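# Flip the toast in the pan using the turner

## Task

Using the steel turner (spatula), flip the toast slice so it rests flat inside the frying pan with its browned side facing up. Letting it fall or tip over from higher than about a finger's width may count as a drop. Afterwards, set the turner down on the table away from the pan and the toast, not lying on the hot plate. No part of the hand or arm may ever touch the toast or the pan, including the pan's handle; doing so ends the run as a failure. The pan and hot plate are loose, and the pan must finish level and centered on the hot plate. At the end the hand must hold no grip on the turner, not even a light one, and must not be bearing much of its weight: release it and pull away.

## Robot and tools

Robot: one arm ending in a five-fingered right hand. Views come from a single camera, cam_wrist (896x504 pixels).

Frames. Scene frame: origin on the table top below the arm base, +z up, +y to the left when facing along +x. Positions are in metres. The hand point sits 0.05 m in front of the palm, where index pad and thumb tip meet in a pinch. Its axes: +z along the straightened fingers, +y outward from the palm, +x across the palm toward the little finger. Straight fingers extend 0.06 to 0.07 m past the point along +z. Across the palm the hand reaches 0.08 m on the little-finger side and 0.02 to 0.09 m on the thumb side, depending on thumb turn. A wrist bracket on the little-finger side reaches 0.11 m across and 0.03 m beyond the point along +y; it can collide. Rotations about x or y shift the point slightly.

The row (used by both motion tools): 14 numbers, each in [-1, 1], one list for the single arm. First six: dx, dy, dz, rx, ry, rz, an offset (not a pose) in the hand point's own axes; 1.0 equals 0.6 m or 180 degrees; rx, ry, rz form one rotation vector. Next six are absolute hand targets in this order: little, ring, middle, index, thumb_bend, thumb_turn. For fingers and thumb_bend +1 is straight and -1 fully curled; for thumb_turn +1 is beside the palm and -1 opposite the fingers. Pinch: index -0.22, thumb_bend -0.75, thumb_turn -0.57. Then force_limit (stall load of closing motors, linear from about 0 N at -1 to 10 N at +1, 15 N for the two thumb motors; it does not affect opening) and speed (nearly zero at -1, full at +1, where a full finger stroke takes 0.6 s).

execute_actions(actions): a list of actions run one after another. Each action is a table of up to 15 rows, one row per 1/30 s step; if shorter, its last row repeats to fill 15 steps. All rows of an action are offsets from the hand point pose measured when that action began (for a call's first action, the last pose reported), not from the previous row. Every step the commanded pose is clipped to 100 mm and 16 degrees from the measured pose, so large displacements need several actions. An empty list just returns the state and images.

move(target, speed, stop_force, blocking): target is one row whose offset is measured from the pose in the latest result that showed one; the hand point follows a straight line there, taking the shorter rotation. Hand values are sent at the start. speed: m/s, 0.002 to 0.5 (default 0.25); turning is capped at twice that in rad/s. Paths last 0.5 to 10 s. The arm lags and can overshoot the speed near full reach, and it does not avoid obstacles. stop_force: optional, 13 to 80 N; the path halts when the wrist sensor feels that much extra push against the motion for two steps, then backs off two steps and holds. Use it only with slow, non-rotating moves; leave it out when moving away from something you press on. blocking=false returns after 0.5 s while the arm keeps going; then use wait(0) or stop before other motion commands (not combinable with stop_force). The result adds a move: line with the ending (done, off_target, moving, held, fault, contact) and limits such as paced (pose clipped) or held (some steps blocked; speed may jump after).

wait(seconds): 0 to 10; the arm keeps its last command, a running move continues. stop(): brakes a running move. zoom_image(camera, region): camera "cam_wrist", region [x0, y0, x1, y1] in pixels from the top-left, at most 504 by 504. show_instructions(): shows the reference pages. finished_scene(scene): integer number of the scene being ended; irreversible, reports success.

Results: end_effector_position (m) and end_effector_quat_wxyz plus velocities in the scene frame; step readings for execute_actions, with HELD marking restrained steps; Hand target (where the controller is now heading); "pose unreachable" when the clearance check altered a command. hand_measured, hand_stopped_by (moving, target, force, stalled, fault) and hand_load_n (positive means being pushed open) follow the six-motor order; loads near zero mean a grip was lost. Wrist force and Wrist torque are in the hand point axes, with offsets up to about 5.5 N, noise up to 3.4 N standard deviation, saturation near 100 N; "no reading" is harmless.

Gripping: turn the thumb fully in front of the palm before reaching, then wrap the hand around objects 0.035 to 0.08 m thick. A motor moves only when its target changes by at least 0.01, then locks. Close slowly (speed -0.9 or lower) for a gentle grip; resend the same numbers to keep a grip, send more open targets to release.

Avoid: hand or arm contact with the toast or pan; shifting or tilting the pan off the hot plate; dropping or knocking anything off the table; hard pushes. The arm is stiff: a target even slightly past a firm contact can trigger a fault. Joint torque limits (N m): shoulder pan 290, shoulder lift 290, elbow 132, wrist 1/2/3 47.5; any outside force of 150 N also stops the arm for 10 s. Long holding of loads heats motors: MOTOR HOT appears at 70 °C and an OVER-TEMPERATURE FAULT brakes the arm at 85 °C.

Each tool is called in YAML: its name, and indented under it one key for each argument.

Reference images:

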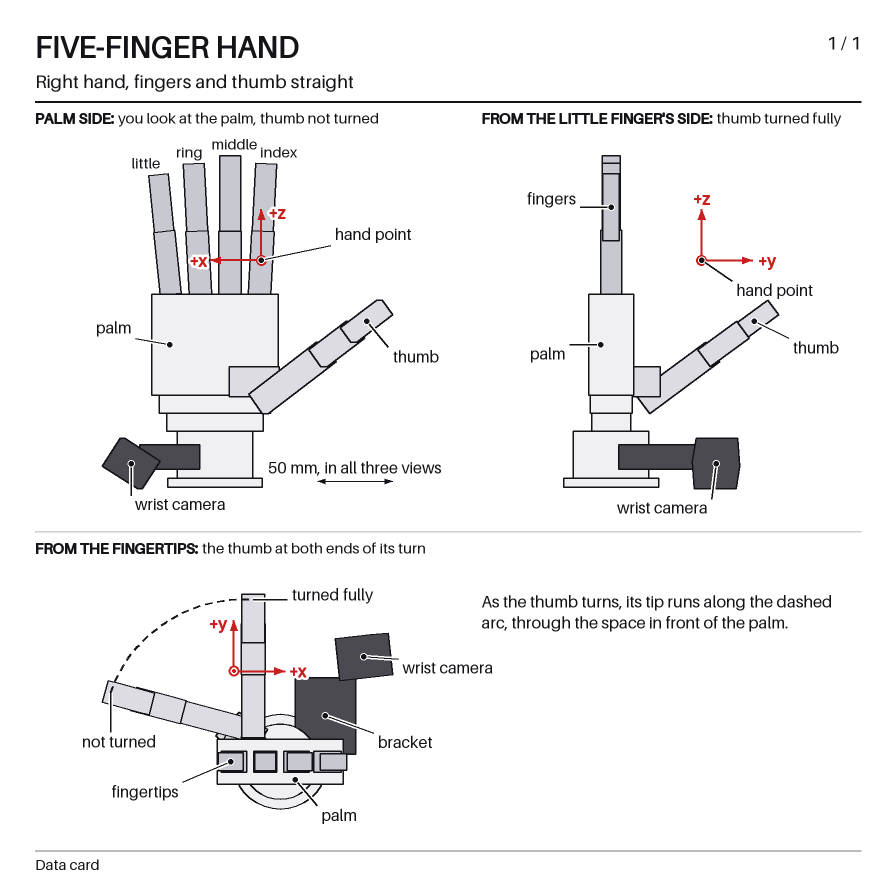

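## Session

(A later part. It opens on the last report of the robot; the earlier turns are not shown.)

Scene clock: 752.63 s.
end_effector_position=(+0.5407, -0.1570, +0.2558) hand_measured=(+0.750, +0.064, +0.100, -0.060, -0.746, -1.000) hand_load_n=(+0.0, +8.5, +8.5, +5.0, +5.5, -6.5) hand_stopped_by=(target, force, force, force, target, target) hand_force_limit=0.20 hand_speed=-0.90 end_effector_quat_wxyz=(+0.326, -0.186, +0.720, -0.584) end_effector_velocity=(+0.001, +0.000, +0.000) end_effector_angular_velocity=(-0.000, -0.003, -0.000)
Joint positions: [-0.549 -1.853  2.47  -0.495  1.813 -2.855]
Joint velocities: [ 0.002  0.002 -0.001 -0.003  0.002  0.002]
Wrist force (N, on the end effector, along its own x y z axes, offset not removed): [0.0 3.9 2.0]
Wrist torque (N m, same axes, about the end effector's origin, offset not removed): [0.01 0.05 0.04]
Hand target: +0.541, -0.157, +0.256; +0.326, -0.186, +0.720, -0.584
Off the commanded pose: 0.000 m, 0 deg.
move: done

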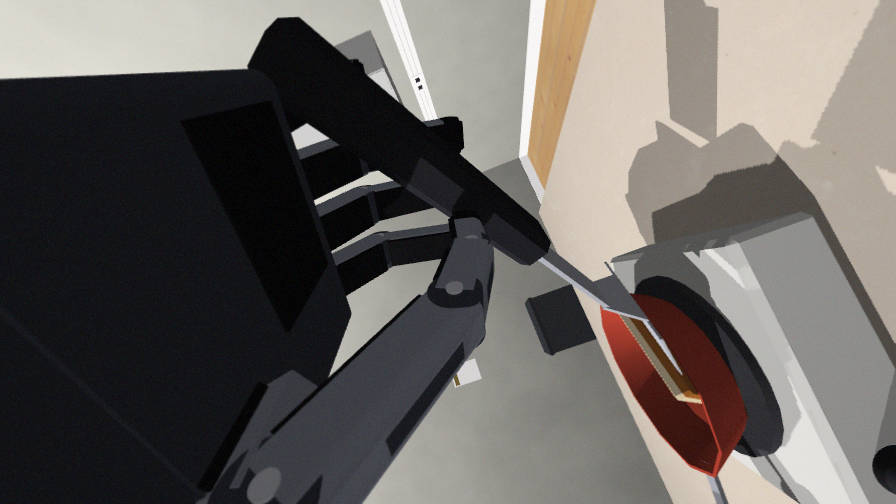

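move:
  target: [-0.0196,0.0131,0.0082,0,0,0,0.75,-0.4,-0.45,-0.5,-0.75,-1,0.2,-0.9]
  speed: 0.01
  stop_force: 13

zoom_image:
  camera: "cam_wrist"
  region: [610,290,730,430]

Scene clock: 756.50 s.
end_effector_position=(+0.5534, -0.1510, +0.2507) hand_measured=(+0.750, +0.064, +0.100, -0.060, -0.746, -1.000) hand_load_n=(+0.0, +8.5, +8.5, +5.0, +5.5, -6.5) hand_stopped_by=(target, force, force, force, target, target) hand_force_limit=0.20 hand_speed=-0.90 end_effector_quat_wxyz=(+0.326, -0.186, +0.720, -0.584) end_effector_velocity=(+0.001, +0.001, -0.000) end_effector_angular_velocity=(+0.000, -0.001, -0.000)
Joint positions: [-0.509 -1.814  2.455 -0.518  1.854 -2.85 ]
Joint velocities: [ 0.004  0.004 -0.001 -0.003  0.004  0.001]
Wrist force (N, on the end effector, along its own x y z axes, offset not removed): [-0.7 3.9 2.2]
Wrist torque (N m, same axes, about the end effector's origin, offset not removed): [-0.02 0.11 -0.07]
Hand target: +0.553, -0.151, +0.251; +0.326, -0.186, +0.720, -0.584
Off the commanded pose: 0.000 m, 0 deg.
move: done

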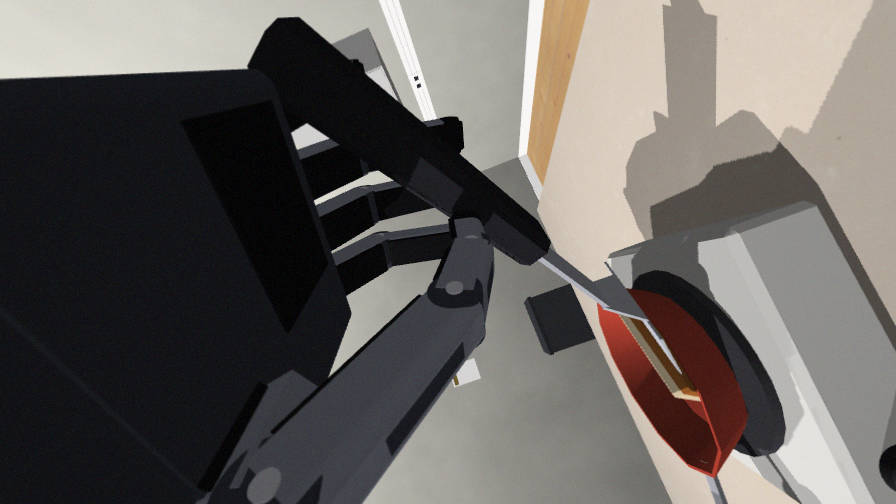

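Region (610, 290, 730, 430) of cam_wrist's 896x504 image, scaled by 3.600, with more detail than that image has; it fills the left 432 columns of this view, and the rest is white.

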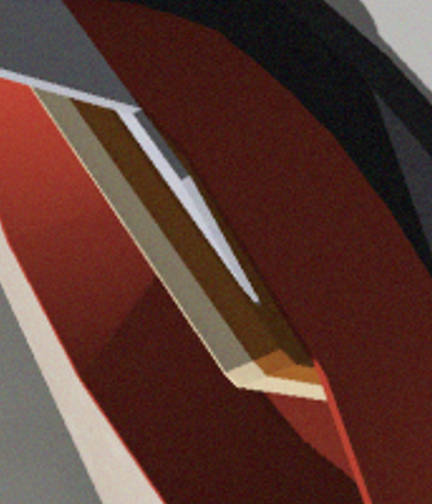

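move:
  target: [-0.0196,0.0131,0.0082,0,0,0,0.75,-0.4,-0.45,-0.5,-0.75,-1,0.2,-0.9]
  speed: 0.01
  stop_force: 13

zoom_image:
  camera: "cam_wrist"
  region: [610,290,730,430]

Scene clock: 761.83 s.
end_effector_position=(+0.5660, -0.1450, +0.2456) hand_measured=(+0.750, +0.064, +0.100, -0.060, -0.746, -1.000) hand_load_n=(+0.0, +8.5, +8.5, +5.0, +5.5, -6.5) hand_stopped_by=(target, force, force, force, target, target) hand_force_limit=0.20 hand_speed=-0.90 end_effector_quat_wxyz=(+0.326, -0.186, +0.720, -0.584) end_effector_velocity=(+0.001, +0.001, +0.000) end_effector_angular_velocity=(-0.001, -0.001, +0.001)
Joint positions: [-0.471 -1.776  2.44  -0.539  1.891 -2.845]
Joint velocities: [ 0.004  0.003 -0.002 -0.002  0.004  0.   ]
Wrist force (N, on the end effector, along its own x y z axes, offset not removed): [-0.5 4.1 2.2]
Wrist torque (N m, same axes, about the end effector's origin, offset not removed): [0.10 0.18 -0.08]
Hand target: +0.566, -0.145, +0.246; +0.326, -0.186, +0.720, -0.584
Off the commanded pose: 0.000 m, 0 deg.
move: done

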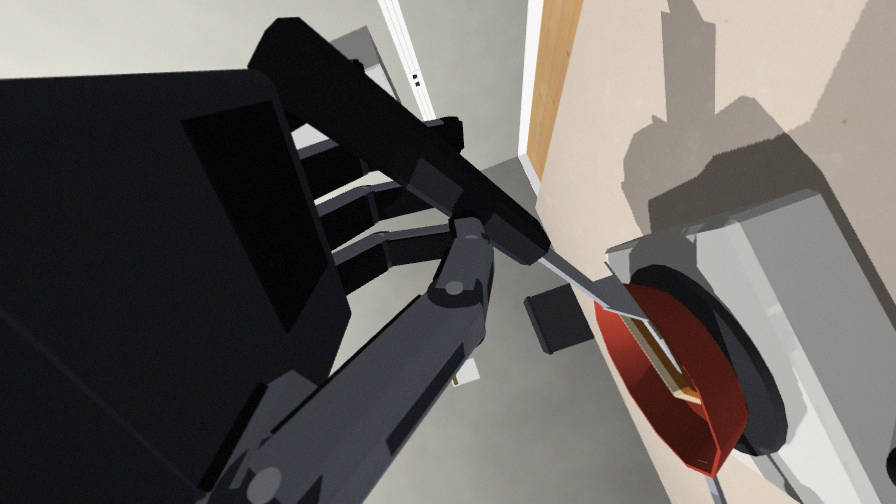

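Region (610, 290, 730, 430) of cam_wrist's 896x504 image, scaled by 3.600, with more detail than that image has; it fills the left 432 columns of this view, and the rest is white.

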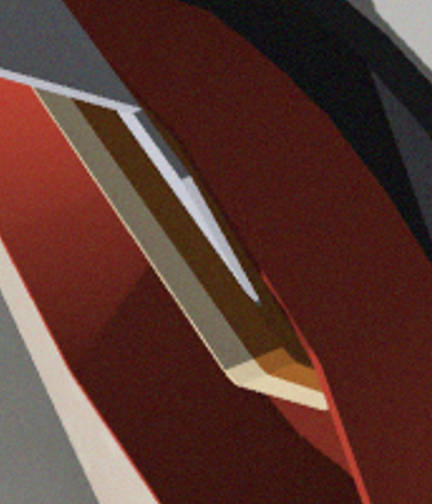

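move:
  target: [-0.0409,0.0238,0.0163,0,0,0,0.75,-0.4,-0.45,-0.5,-0.75,-1,0.2,-0.9]
  speed: 0.012
  stop_force: 13

zoom_image:
  camera: "cam_wrist"
  region: [580,270,760,480]

Scene clock: 768.30 s.
end_effector_position=(+0.5918, -0.1325, +0.2369) hand_measured=(+0.750, +0.064, +0.100, -0.060, -0.746, -1.000) hand_load_n=(+0.0, +8.5, +8.5, +5.0, +5.5, -6.5) hand_stopped_by=(target, force, force, force, target, target) hand_force_limit=0.20 hand_speed=-0.90 end_effector_quat_wxyz=(+0.326, -0.186, +0.720, -0.584) end_effector_velocity=(+0.002, +0.001, -0.000) end_effector_angular_velocity=(+0.001, -0.001, +0.001)
Joint positions: [-0.402 -1.705  2.405 -0.573  1.96  -2.835]
Joint velocities: [ 0.004  0.004 -0.002 -0.002  0.003  0.002]
Wrist force (N, on the end effector, along its own x y z axes, offset not removed): [-0.7 3.3 2.8]
Wrist torque (N m, same axes, about the end effector's origin, offset not removed): [-0.03 0.13 -0.10]
Hand target: +0.592, -0.132, +0.237; +0.326, -0.186, +0.720, -0.584
Off the commanded pose: 0.000 m, 0 deg.
move: done

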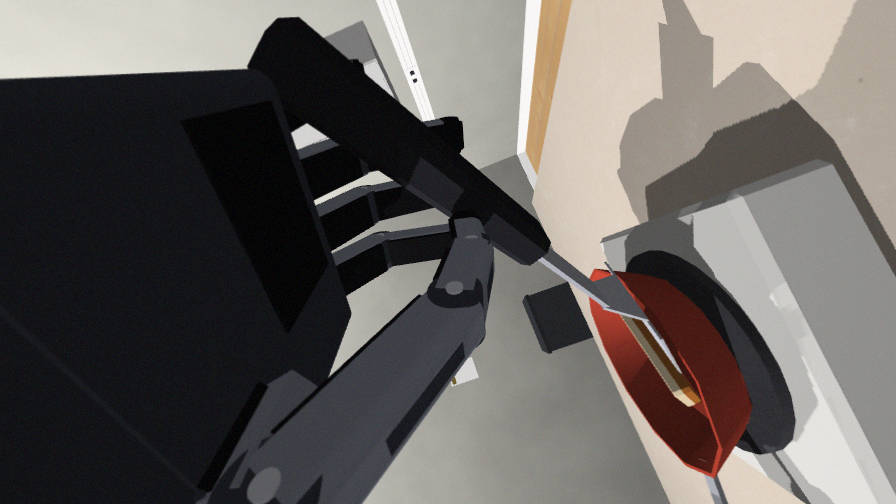

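Region (580, 270, 760, 480) of cam_wrist's 896x504 image, scaled by 2.400, with more detail than that image has; it fills the left 432 columns of this view, and the rest is white.

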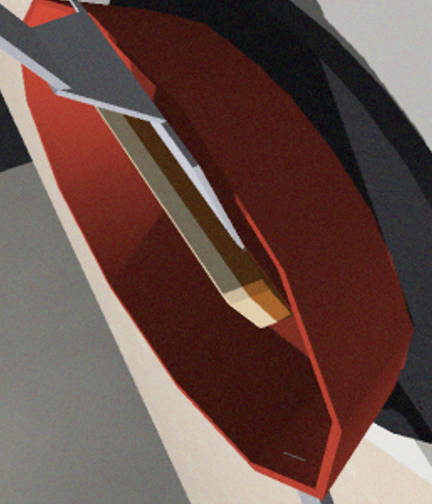

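move:
  target: [-0.0409,0.0238,0.0163,0,0,0,0.75,-0.4,-0.45,-0.5,-0.75,-1,0.2,-0.9]
  speed: 0.012
  stop_force: 13

zoom_image:
  camera: "cam_wrist"
  region: [580,270,760,480]

Scene clock: 772.17 s.
end_effector_position=(+0.6177, -0.1200, +0.2283) hand_measured=(+0.750, +0.064, +0.100, -0.060, -0.746, -1.000) hand_load_n=(+0.0, +8.5, +8.5, +5.0, +5.5, -6.5) hand_stopped_by=(target, force, force, force, target, target) hand_force_limit=0.20 hand_speed=-0.90 end_effector_quat_wxyz=(+0.326, -0.186, +0.720, -0.584) end_effector_velocity=(+0.002, +0.000, -0.000) end_effector_angular_velocity=(-0.001, +0.000, -0.000)
Joint positions: [-0.342 -1.637  2.367 -0.599  2.019 -2.827]
Joint velocities: [ 0.002  0.004 -0.002 -0.002  0.003 -0.   ]
Wrist force (N, on the end effector, along its own x y z axes, offset not removed): [-0.4 2.8 1.9]
Wrist torque (N m, same axes, about the end effector's origin, offset not removed): [-0.16 0.15 0.01]
Hand target: +0.618, -0.120, +0.228; +0.326, -0.186, +0.720, -0.584
Off the commanded pose: 0.000 m, 0 deg.
move: done

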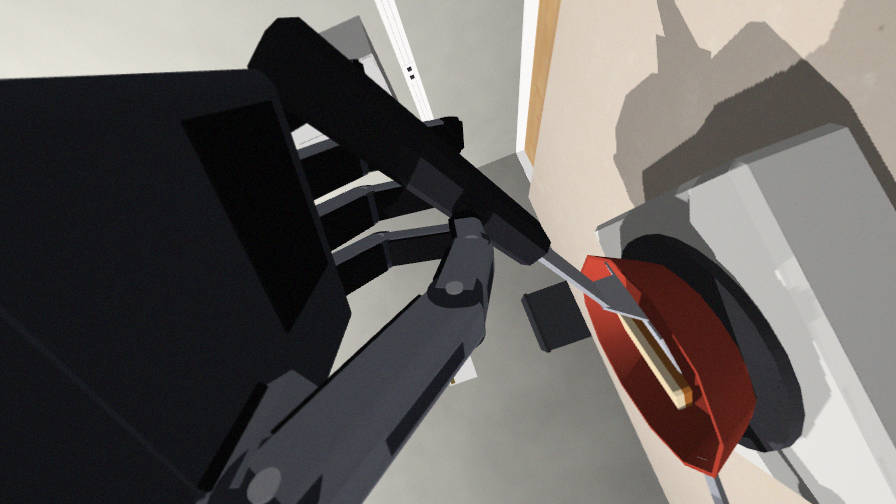

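Region (580, 270, 760, 480) of cam_wrist's 896x504 image, scaled by 2.400, with more detail than that image has; it fills the left 432 columns of this view, and the rest is white.

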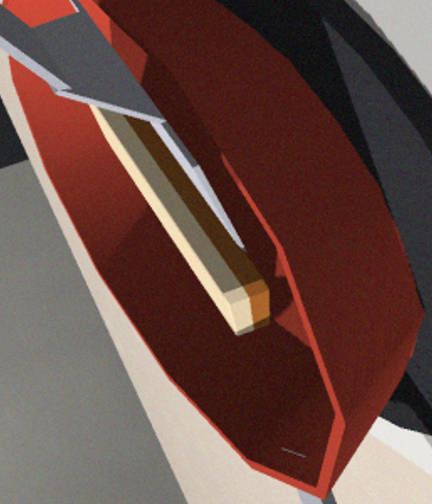

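move:
  target: [-0.0387,0.0088,0.0128,0,0,0,0.75,-0.4,-0.45,-0.5,-0.75,-1,0.2,-0.9]
  speed: 0.012
  stop_force: 13

zoom_image:
  camera: "cam_wrist"
  region: [580,270,760,480]

Scene clock: 776.47 s.
end_effector_position=(+0.6401, -0.1092, +0.2282) hand_measured=(+0.750, +0.064, +0.100, -0.060, -0.746, -1.000) hand_load_n=(+0.0, +8.5, +8.5, +5.0, +5.5, -6.5) hand_stopped_by=(target, force, force, force, target, target) hand_force_limit=0.20 hand_speed=-0.90 end_effector_quat_wxyz=(+0.326, -0.186, +0.720, -0.584) end_effector_velocity=(+0.002, +0.001, +0.000) end_effector_angular_velocity=(+0.000, -0.001, +0.002)
Joint positions: [-0.296 -1.592  2.326 -0.599  2.065 -2.82 ]
Joint velocities: [ 0.003  0.003 -0.003 -0.001  0.001  0.001]
Wrist force (N, on the end effector, along its own x y z axes, offset not removed): [-0.7 4.9 2.2]
Wrist torque (N m, same axes, about the end effector's origin, offset not removed): [0.25 0.15 0.05]
Hand target: +0.640, -0.109, +0.228; +0.326, -0.186, +0.720, -0.584
Off the commanded pose: 0.000 m, 0 deg.
move: done

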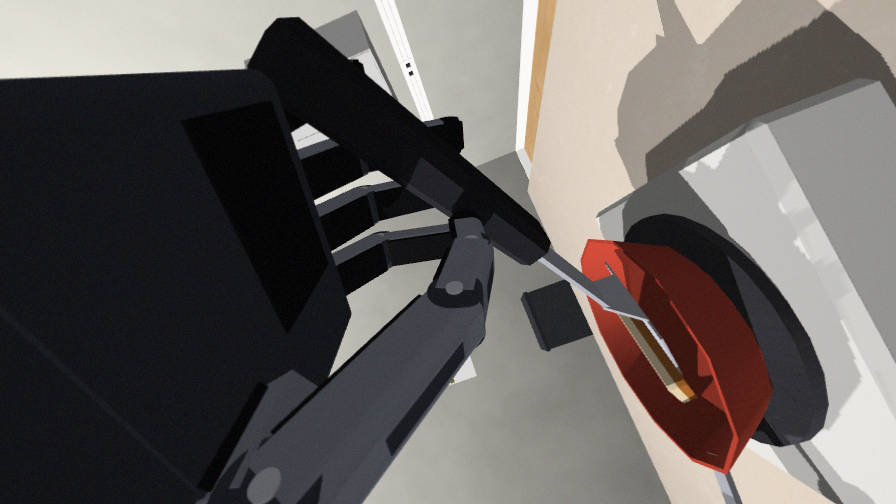

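Region (580, 270, 760, 480) of cam_wrist's 896x504 image, scaled by 2.400, with more detail than that image has; it fills the left 432 columns of this view, and the rest is white.

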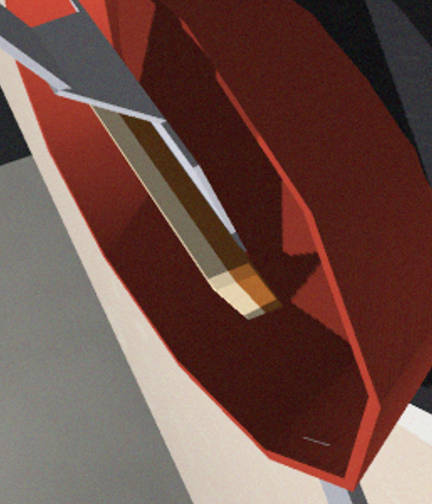

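move:
  target: [-0.0282,-0.0138,0.0055,0,0,0,0.75,-0.4,-0.45,-0.5,-0.75,-1,0.2,-0.9]
  speed: 0.012

zoom_image:
  camera: "cam_wrist"
  region: [560,250,780,490]

Scene clock: 780.63 s.
end_effector_position=(+0.6535, -0.1027, +0.2400) hand_measured=(+0.750, +0.064, +0.100, -0.060, -0.746, -1.000) hand_load_n=(+0.0, +8.5, +8.5, +5.0, +5.5, -6.5) hand_stopped_by=(target, force, force, force, target, target) hand_force_limit=0.20 hand_speed=-0.90 end_effector_quat_wxyz=(+0.326, -0.186, +0.720, -0.584) end_effector_velocity=(+0.001, +0.000, +0.001) end_effector_angular_velocity=(-0.000, -0.000, -0.001)
Joint positions: [-0.271 -1.584  2.29  -0.57   2.09  -2.816]
Joint velocities: [ 0.002  0.001 -0.003  0.001  0.003  0.   ]
Wrist force (N, on the end effector, along its own x y z axes, offset not removed): [-0.5 4.5 1.8]
Wrist torque (N m, same axes, about the end effector's origin, offset not removed): [0.18 0.11 0.04]
Hand target: +0.654, -0.103, +0.240; +0.326, -0.186, +0.720, -0.584
Off the commanded pose: 0.000 m, 0 deg.
move: done

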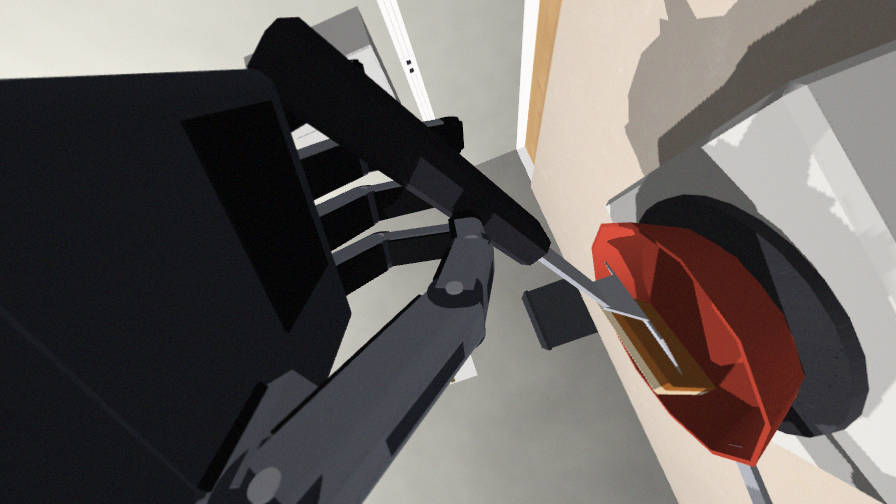

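Region (560, 250, 780, 490) of cam_wrist's 896x504 image, scaled by 2.100, with more detail than that image has; it fills the left 462 columns of this view, and the rest is white.

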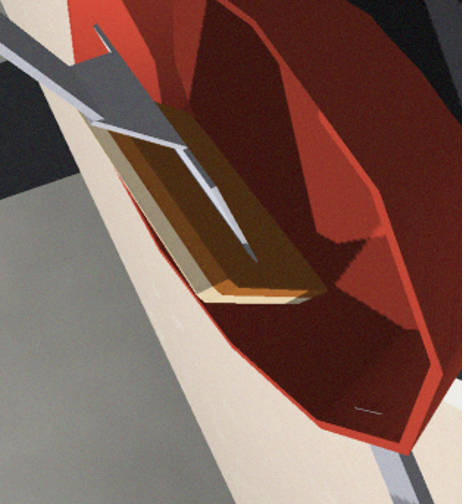

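move:
  target: [-0.0248,-0.001,0.007,0,0,0,0.75,-0.4,-0.45,-0.5,-0.75,-1,0.2,-0.9]
  speed: 0.012

zoom_image:
  camera: "cam_wrist"
  region: [560,250,780,490]

Scene clock: 785.03 s.
end_effector_position=(+0.6669, -0.0962, +0.2438) hand_measured=(+0.750, +0.064, +0.100, -0.060, -0.746, -1.000) hand_load_n=(+0.0, +8.5, +8.5, +5.0, +5.5, -6.5) hand_stopped_by=(target, force, force, force, target, target) hand_force_limit=0.20 hand_speed=-0.90 end_effector_quat_wxyz=(+0.326, -0.186, +0.720, -0.584) end_effector_velocity=(+0.001, +0.001, +0.002) end_effector_angular_velocity=(-0.000, -0.002, -0.001)
Joint positions: [-0.247 -1.563  2.261 -0.56   2.113 -2.812]
Joint velocities: [ 0.003  0.    -0.003  0.002  0.004  0.001]
Wrist force (N, on the end effector, along its own x y z axes, offset not removed): [-1.8 5.3 0.9]
Wrist torque (N m, same axes, about the end effector's origin, offset not removed): [0.42 0.31 -0.07]
Hand target: +0.667, -0.096, +0.244; +0.326, -0.186, +0.720, -0.584
Off the commanded pose: 0.000 m, 0 deg.
move: done

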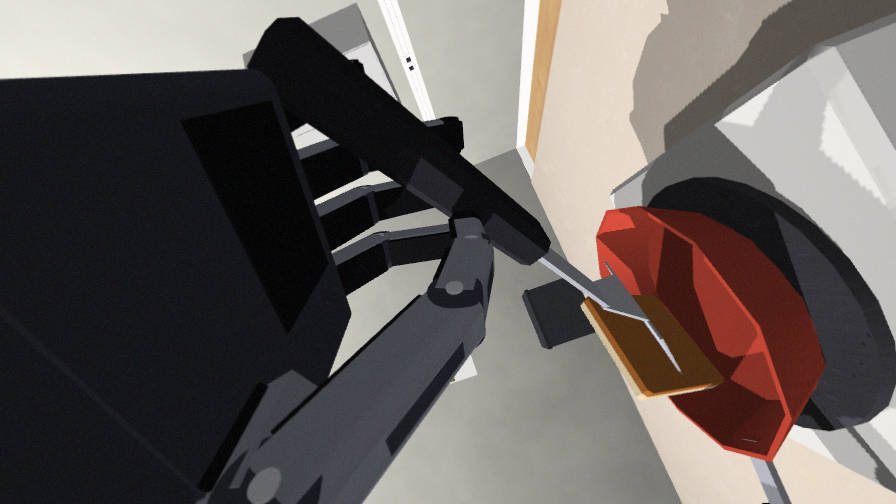

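Region (560, 250, 780, 490) of cam_wrist's 896x504 image, scaled by 2.100, with more detail than that image has; it fills the left 462 columns of this view, and the rest is white.

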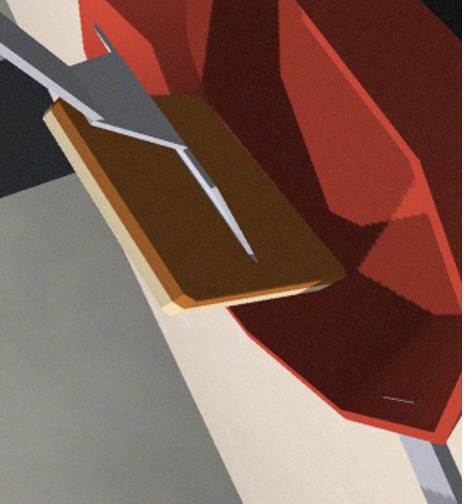

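move:
  target: [-0.0135,0.0233,0.0083,0,0,0,0.75,-0.4,-0.45,-0.5,-0.75,-1,0.2,-0.9]
  speed: 0.01

zoom_image:
  camera: "cam_wrist"
  region: [540,250,780,490]

Scene clock: 788.63 s.
end_effector_position=(+0.6776, -0.0910, +0.2319) hand_measured=(+0.750, +0.064, +0.100, -0.060, -0.746, -1.000) hand_load_n=(+0.0, +8.0, +8.5, +5.0, +5.5, -6.5) hand_stopped_by=(target, force, force, force, target, target) hand_force_limit=0.20 hand_speed=-0.90 end_effector_quat_wxyz=(+0.326, -0.186, +0.720, -0.584) end_effector_velocity=(+0.001, +0.001, -0.002) end_effector_angular_velocity=(+0.000, +0.001, +0.003)
Joint positions: [-0.229 -1.527  2.251 -0.584  2.131 -2.809]
Joint velocities: [ 0.002  0.004 -0.001 -0.002 -0.001  0.   ]
Wrist force (N, on the end effector, along its own x y z axes, offset not removed): [-1.6 3.7 1.2]
Wrist torque (N m, same axes, about the end effector's origin, offset not removed): [0.10 0.34 -0.14]
Hand target: +0.678, -0.091, +0.232; +0.326, -0.186, +0.720, -0.584
Off the commanded pose: 0.000 m, 0 deg.
move: done

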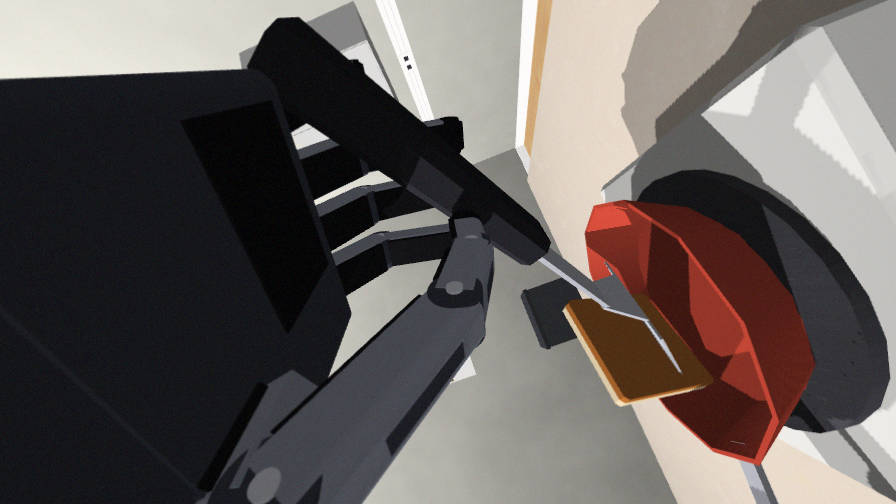

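Region (540, 250, 780, 490) of cam_wrist's 896x504 image, scaled by 2.100, with more detail than that image has.

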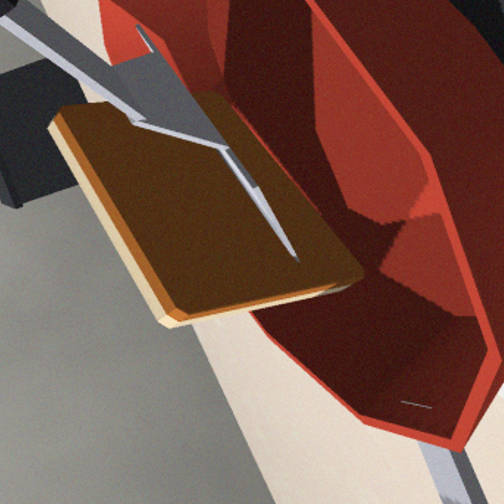

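move:
  target: [-0.0107,0.0092,0.0047,0,0,0,0.75,-0.4,-0.45,-0.5,-0.75,-1,0.2,-0.9]
  speed: 0.008

zoom_image:
  camera: "cam_wrist"
  region: [540,250,780,490]

Scene clock: 791.47 s.
end_effector_position=(+0.6847, -0.0875, +0.2279) hand_measured=(+0.750, +0.064, +0.100, -0.060, -0.746, -1.000) hand_load_n=(+0.0, +8.5, +8.5, +5.0, +5.5, -6.5) hand_stopped_by=(target, force, force, force, target, target) hand_force_limit=0.20 hand_speed=-0.90 end_effector_quat_wxyz=(+0.326, -0.186, +0.720, -0.584) end_effector_velocity=(+0.001, -0.000, -0.001) end_effector_angular_velocity=(-0.000, +0.000, -0.001)
Joint positions: [-0.218 -1.509  2.241 -0.591  2.142 -2.808]
Joint velocities: [ 0.001  0.003 -0.001 -0.002  0.001 -0.   ]
Wrist force (N, on the end effector, along its own x y z axes, offset not removed): [1.3 2.9 0.4]
Wrist torque (N m, same axes, about the end effector's origin, offset not removed): [0.08 -0.09 0.05]
Hand target: +0.685, -0.088, +0.228; +0.326, -0.186, +0.720, -0.584
Off the commanded pose: 0.000 m, 0 deg.
move: done

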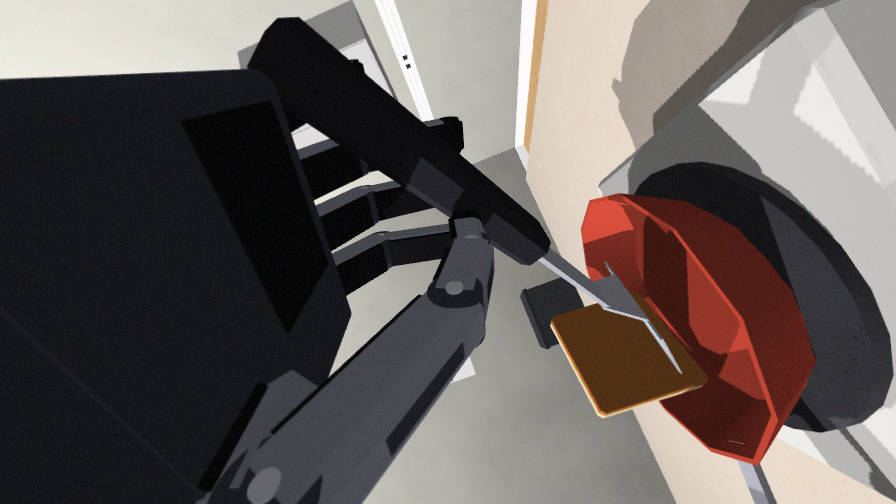

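Region (540, 250, 780, 490) of cam_wrist's 896x504 image, scaled by 2.100, with more detail than that image has.

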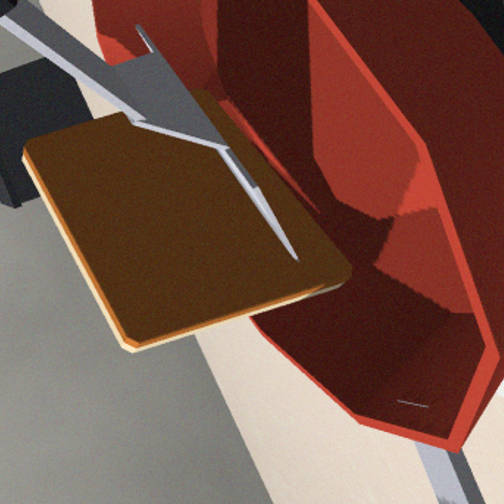

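move:
  target: [-0.0062,0.0014,0.002,0,0,0,0.75,-0.4,-0.45,-0.5,-0.75,-1,0.2,-0.9]
  speed: 0.005

zoom_image:
  camera: "cam_wrist"
  region: [540,250,780,490]

Scene clock: 793.47 s.
end_effector_position=(+0.6882, -0.0858, +0.2279) hand_measured=(+0.750, +0.064, +0.100, -0.060, -0.746, -1.000) hand_load_n=(+0.0, +8.5, +8.5, +5.0, +5.5, -6.5) hand_stopped_by=(target, force, force, force, target, target) hand_force_limit=0.20 hand_speed=-0.90 end_effector_quat_wxyz=(+0.326, -0.186, +0.720, -0.584) end_effector_velocity=(+0.000, -0.000, +0.000) end_effector_angular_velocity=(+0.000, +0.000, -0.002)
Joint positions: [-0.212 -1.503  2.234 -0.59   2.148 -2.807]
Joint velocities: [ 0.001  0.001 -0.002  0.002  0.003  0.001]
Wrist force (N, on the end effector, along its own x y z axes, offset not removed): [-1.7 2.5 -0.4]
Wrist torque (N m, same axes, about the end effector's origin, offset not removed): [-0.05 0.32 -0.16]
Hand target: +0.688, -0.086, +0.228; +0.326, -0.186, +0.720, -0.584
Off the commanded pose: 0.000 m, 0 deg.
move: done

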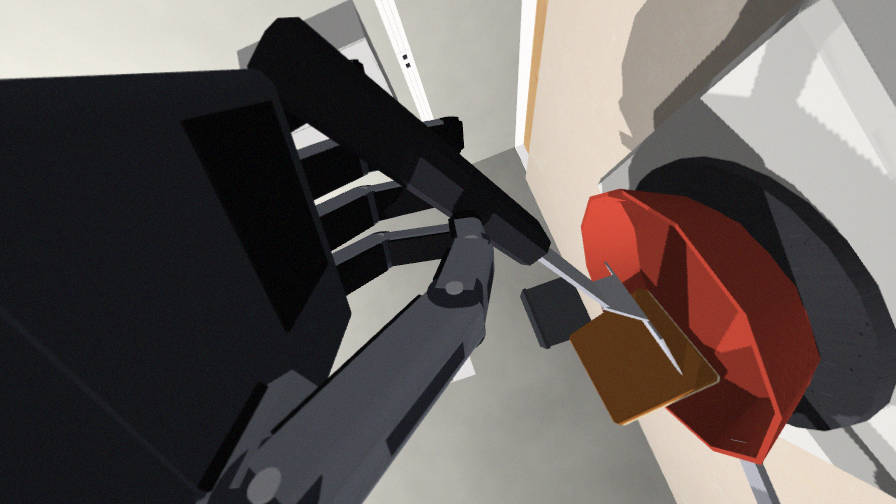

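Region (540, 250, 780, 490) of cam_wrist's 896x504 image, scaled by 2.100, with more detail than that image has.

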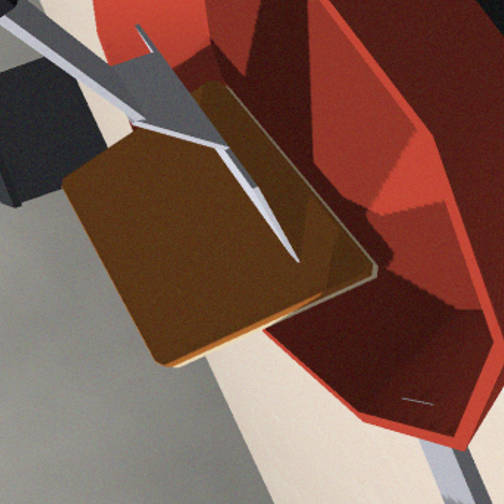

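execute_actions:
  actions: []

Scene clock: 799.27 s.
end_effector_position=(+0.6883, -0.0858, +0.2279) hand_measured=(+0.750, +0.064, +0.100, -0.060, -0.746, -1.000) hand_load_n=(+0.0, +8.5, +8.5, +5.0, +5.5, -6.5) hand_stopped_by=(target, force, force, force, target, target) hand_force_limit=0.20 hand_speed=-0.90 end_effector_quat_wxyz=(+0.326, -0.186, +0.720, -0.584) end_effector_velocity=(-0.000, -0.000, -0.000) end_effector_angular_velocity=(-0.001, -0.000, -0.002)
Joint positions: [-0.212 -1.503  2.234 -0.59   2.148 -2.807]
Joint velocities: [ 0.     0.     0.    -0.001  0.002 -0.   ]
Wrist force (N, on the end effector, along its own x y z axes, offset not removed): [-1.1 4.2 -0.4]
Wrist torque (N m, same axes, about the end effector's origin, offset not removed): [0.28 0.33 -0.10]
Hand target: +0.688, -0.086, +0.228; +0.326, -0.186, +0.720, -0.584
Off the commanded pose: 0.000 m, 0 deg.

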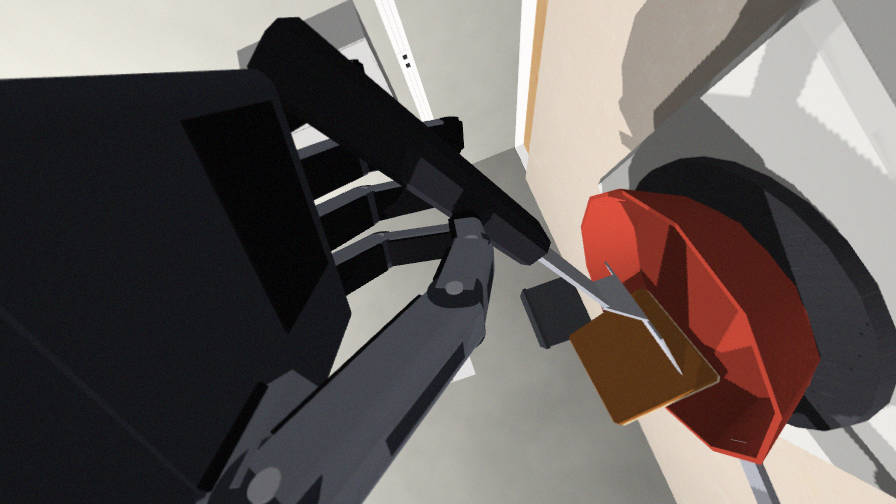

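move:
  target: [0.0343,0.0058,-0.0087,0,0,0,0.75,-0.4,-0.45,-0.5,-0.75,-1,0.2,-0.9]
  speed: 0.01

Scene clock: 802.53 s.
end_effector_position=(+0.6704, -0.0945, +0.2200) hand_measured=(+0.750, +0.064, +0.100, -0.060, -0.746, -1.000) hand_load_n=(+0.0, +8.5, +8.5, +5.0, +5.5, -6.5) hand_stopped_by=(target, force, force, force, target, target) hand_force_limit=0.20 hand_speed=-0.90 end_effector_quat_wxyz=(+0.326, -0.186, +0.720, -0.584) end_effector_velocity=(-0.001, -0.001, -0.000) end_effector_angular_velocity=(-0.001, -0.001, +0.000)
Joint positions: [-0.241 -1.524  2.275 -0.613  2.119 -2.811]
Joint velocities: [-0.002 -0.002  0.003 -0.003 -0.002 -0.002]
Wrist force (N, on the end effector, along its own x y z axes, offset not removed): [-0.1 4.4 0.4]
Wrist torque (N m, same axes, about the end effector's origin, offset not removed): [0.22 0.10 0.01]
Hand target: +0.670, -0.095, +0.220; +0.326, -0.186, +0.720, -0.584
Off the commanded pose: 0.000 m, 0 deg.
move: done

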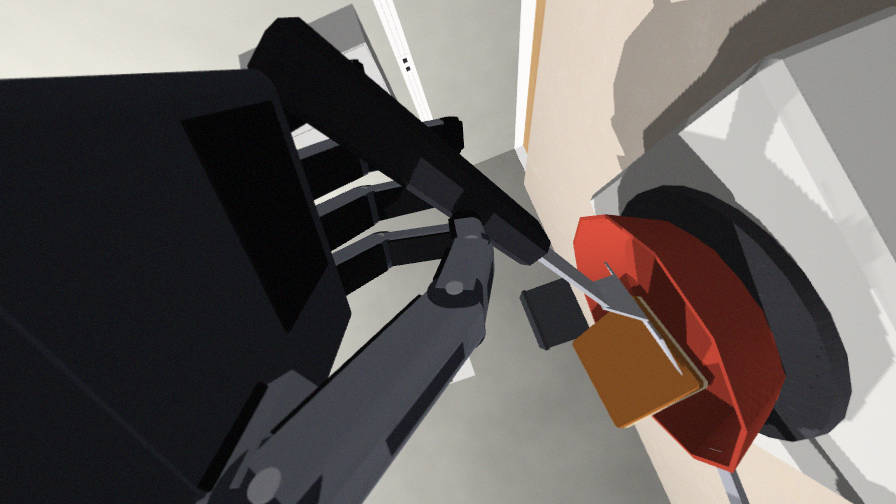

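zoom_image:
  camera: "cam_wrist"
  region: [520,200,820,500]

move:
  target: [0.0225,-0.0085,-0.0080,0,0,0,0.75,-0.4,-0.45,-0.5,-0.75,-1,0.2,-0.9]
  speed: 0.01

Region (520, 200, 820, 500) of cam_wrist's 896x504 image, scaled by 1.680, with more detail than that image has.

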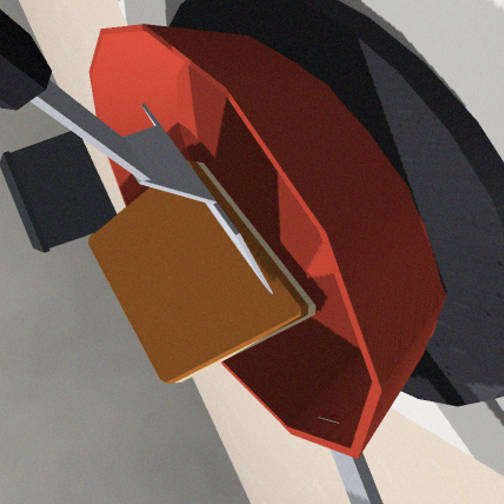

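Scene clock: 806.00 s.
end_effector_position=(+0.6569, -0.1011, +0.2221) hand_measured=(+0.750, +0.064, +0.100, -0.060, -0.746, -1.000) hand_load_n=(+0.0, +8.5, +8.5, +5.0, +5.5, -6.5) hand_stopped_by=(target, force, force, force, target, target) hand_force_limit=0.20 hand_speed=-0.90 end_effector_quat_wxyz=(+0.326, -0.186, +0.720, -0.584) end_effector_velocity=(-0.001, -0.001, -0.000) end_effector_angular_velocity=(+0.000, +0.000, -0.000)
Joint positions: [-0.264 -1.551  2.299 -0.611  2.096 -2.815]
Joint velocities: [-0.002 -0.002  0.002 -0.    -0.002 -0.   ]
Wrist force (N, on the end effector, along its own x y z axes, offset not removed): [-0.2 2.6 1.7]
Wrist torque (N m, same axes, about the end effector's origin, offset not removed): [-0.08 0.06 -0.07]
Hand target: +0.657, -0.101, +0.222; +0.326, -0.186, +0.720, -0.584
Off the commanded pose: 0.000 m, 0 deg.
move: done

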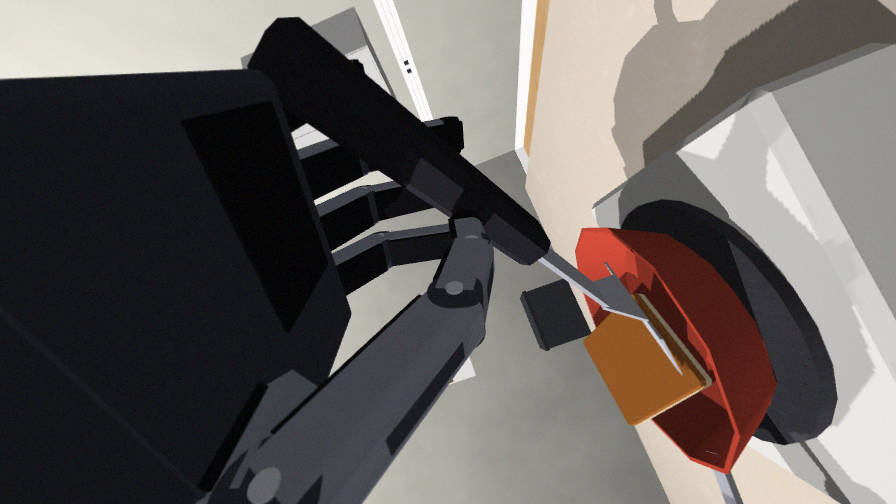

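move:
  target: [0.022,-0.010,-0.0082,0,0,0,0.75,-0.4,-0.45,-0.5,-0.75,-1,0.2,-0.9]
  speed: 0.01

zoom_image:
  camera: "cam_wrist"
  region: [520,200,820,500]

Scene clock: 808.73 s.
end_effector_position=(+0.6435, -0.1076, +0.2250) hand_measured=(+0.750, +0.064, +0.100, -0.060, -0.746, -1.000) hand_load_n=(+0.0, +8.5, +8.5, +5.0, +5.5, -6.5) hand_stopped_by=(target, force, force, force, target, target) hand_force_limit=0.20 hand_speed=-0.90 end_effector_quat_wxyz=(+0.326, -0.186, +0.720, -0.584) end_effector_velocity=(-0.001, -0.001, +0.000) end_effector_angular_velocity=(-0.000, -0.000, -0.002)
Joint positions: [-0.289 -1.581  2.322 -0.606  2.071 -2.819]
Joint velocities: [-0.003 -0.003  0.002 -0.    -0.001 -0.   ]
Wrist force (N, on the end effector, along its own x y z axes, offset not removed): [-0.2 2.3 0.9]
Wrist torque (N m, same axes, about the end effector's origin, offset not removed): [-0.06 0.08 -0.13]
Hand target: +0.643, -0.108, +0.225; +0.326, -0.186, +0.720, -0.584
Off the commanded pose: 0.000 m, 0 deg.
move: done

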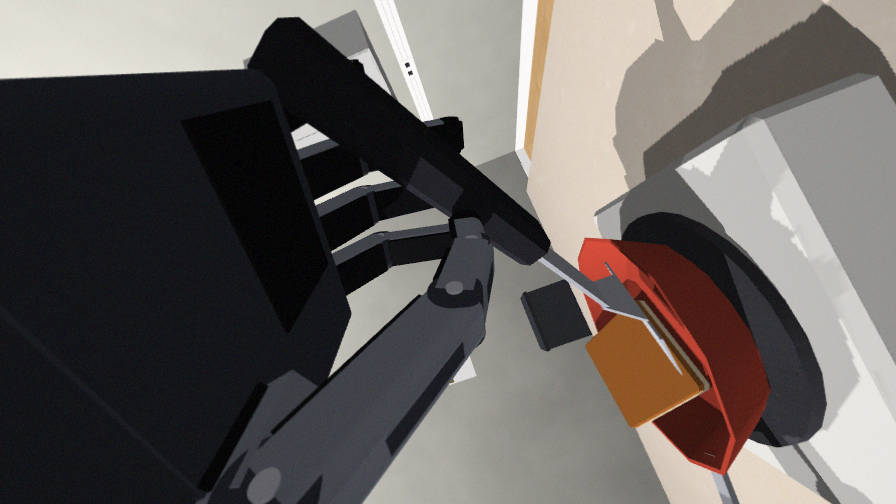

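Region (520, 200, 820, 500) of cam_wrist's 896x504 image, scaled by 1.680, with more detail than that image has.

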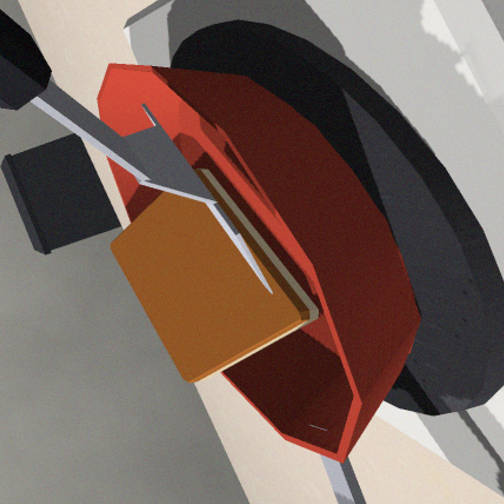

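move:
  target: [0.026,-0.0175,-0.011,0,0,0,0.75,-0.4,-0.45,-0.5,-0.75,-1,0.2,-0.9]
  speed: 0.01

zoom_image:
  camera: "cam_wrist"
  region: [520,200,820,500]

Scene clock: 812.10 s.
end_effector_position=(+0.6267, -0.1155, +0.2319) hand_measured=(+0.750, +0.064, +0.100, -0.060, -0.746, -1.000) hand_load_n=(+0.0, +8.5, +8.5, +5.0, +5.5, -6.5) hand_stopped_by=(target, force, force, force, target, target) hand_force_limit=0.20 hand_speed=-0.90 end_effector_quat_wxyz=(+0.326, -0.186, +0.720, -0.584) end_effector_velocity=(-0.001, -0.001, +0.002) end_effector_angular_velocity=(-0.001, -0.003, +0.001)
Joint positions: [-0.322 -1.624  2.347 -0.59   2.038 -2.824]
Joint velocities: [-0.003 -0.005  0.001  0.    -0.004 -0.   ]
Wrist force (N, on the end effector, along its own x y z axes, offset not removed): [0.5 3.8 0.7]
Wrist torque (N m, same axes, about the end effector's origin, offset not removed): [0.20 -0.10 -0.02]
Hand target: +0.627, -0.116, +0.232; +0.326, -0.186, +0.720, -0.584
Off the commanded pose: 0.000 m, 0 deg.
move: done

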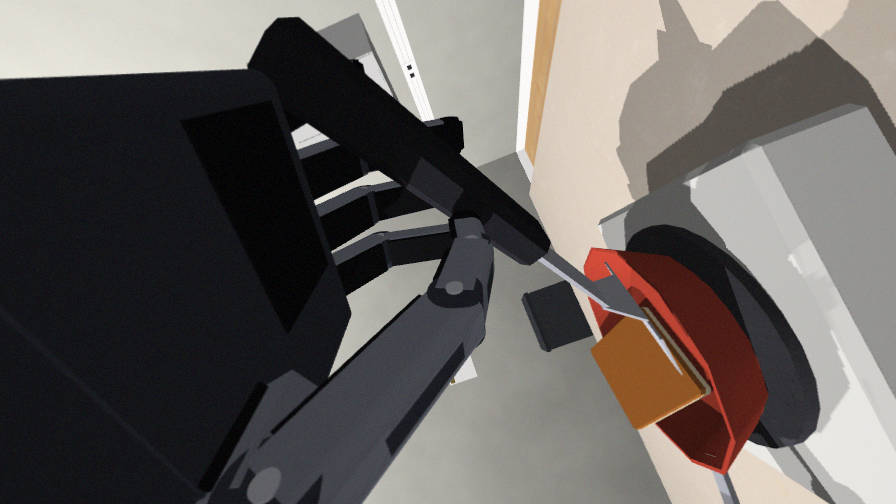

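Region (520, 200, 820, 500) of cam_wrist's 896x504 image, scaled by 1.680, with more detail than that image has.

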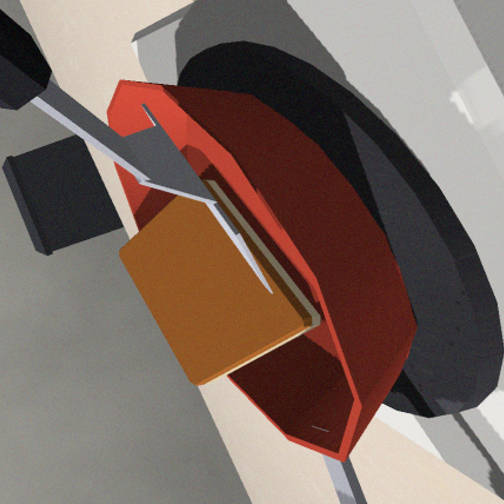

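move:
  target: [-0.0085,-0.032,-0.0037,0,0,0,0.75,-0.4,-0.45,-0.5,-0.75,-1,0.2,-0.9]
  speed: 0.012

zoom_image:
  camera: "cam_wrist"
  region: [520,200,820,500]

Scene clock: 815.90 s.
end_effector_position=(+0.6267, -0.1154, +0.2518) hand_measured=(+0.750, +0.064, +0.100, -0.060, -0.746, -1.000) hand_load_n=(+0.0, +8.0, +8.5, +5.0, +5.5, -6.5) hand_stopped_by=(target, force, force, force, target, target) hand_force_limit=0.20 hand_speed=-0.90 end_effector_quat_wxyz=(+0.326, -0.186, +0.720, -0.584) end_effector_velocity=(+0.000, +0.000, +0.003) end_effector_angular_velocity=(-0.001, -0.002, +0.001)
Joint positions: [-0.323 -1.653  2.328 -0.542  2.038 -2.824]
Joint velocities: [-0.    -0.004 -0.001  0.002 -0.001 -0.001]
Wrist force (N, on the end effector, along its own x y z axes, offset not removed): [1.8 4.3 2.0]
Wrist torque (N m, same axes, about the end effector's origin, offset not removed): [0.21 -0.20 0.11]
Hand target: +0.627, -0.115, +0.252; +0.326, -0.186, +0.720, -0.584
Off the commanded pose: 0.000 m, 0 deg.
move: done

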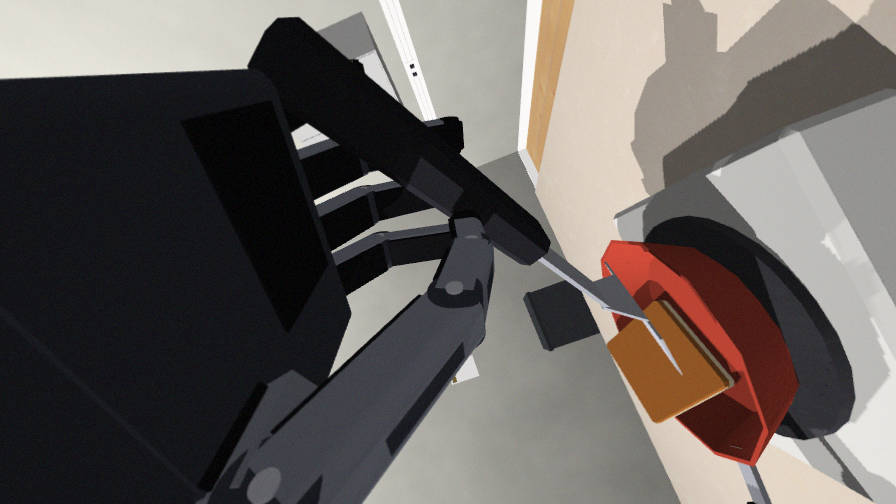

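Region (520, 200, 820, 500) of cam_wrist's 896x504 image, scaled by 1.680, with more detail than that image has.

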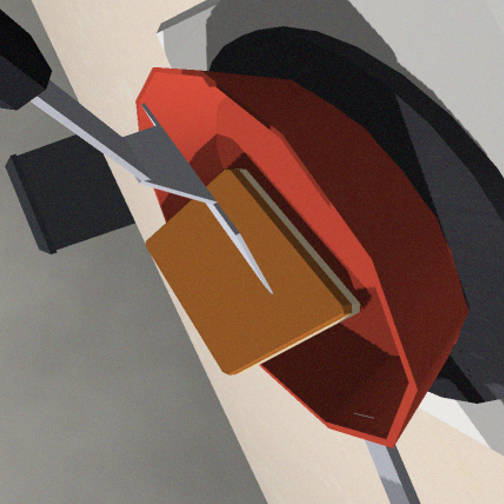

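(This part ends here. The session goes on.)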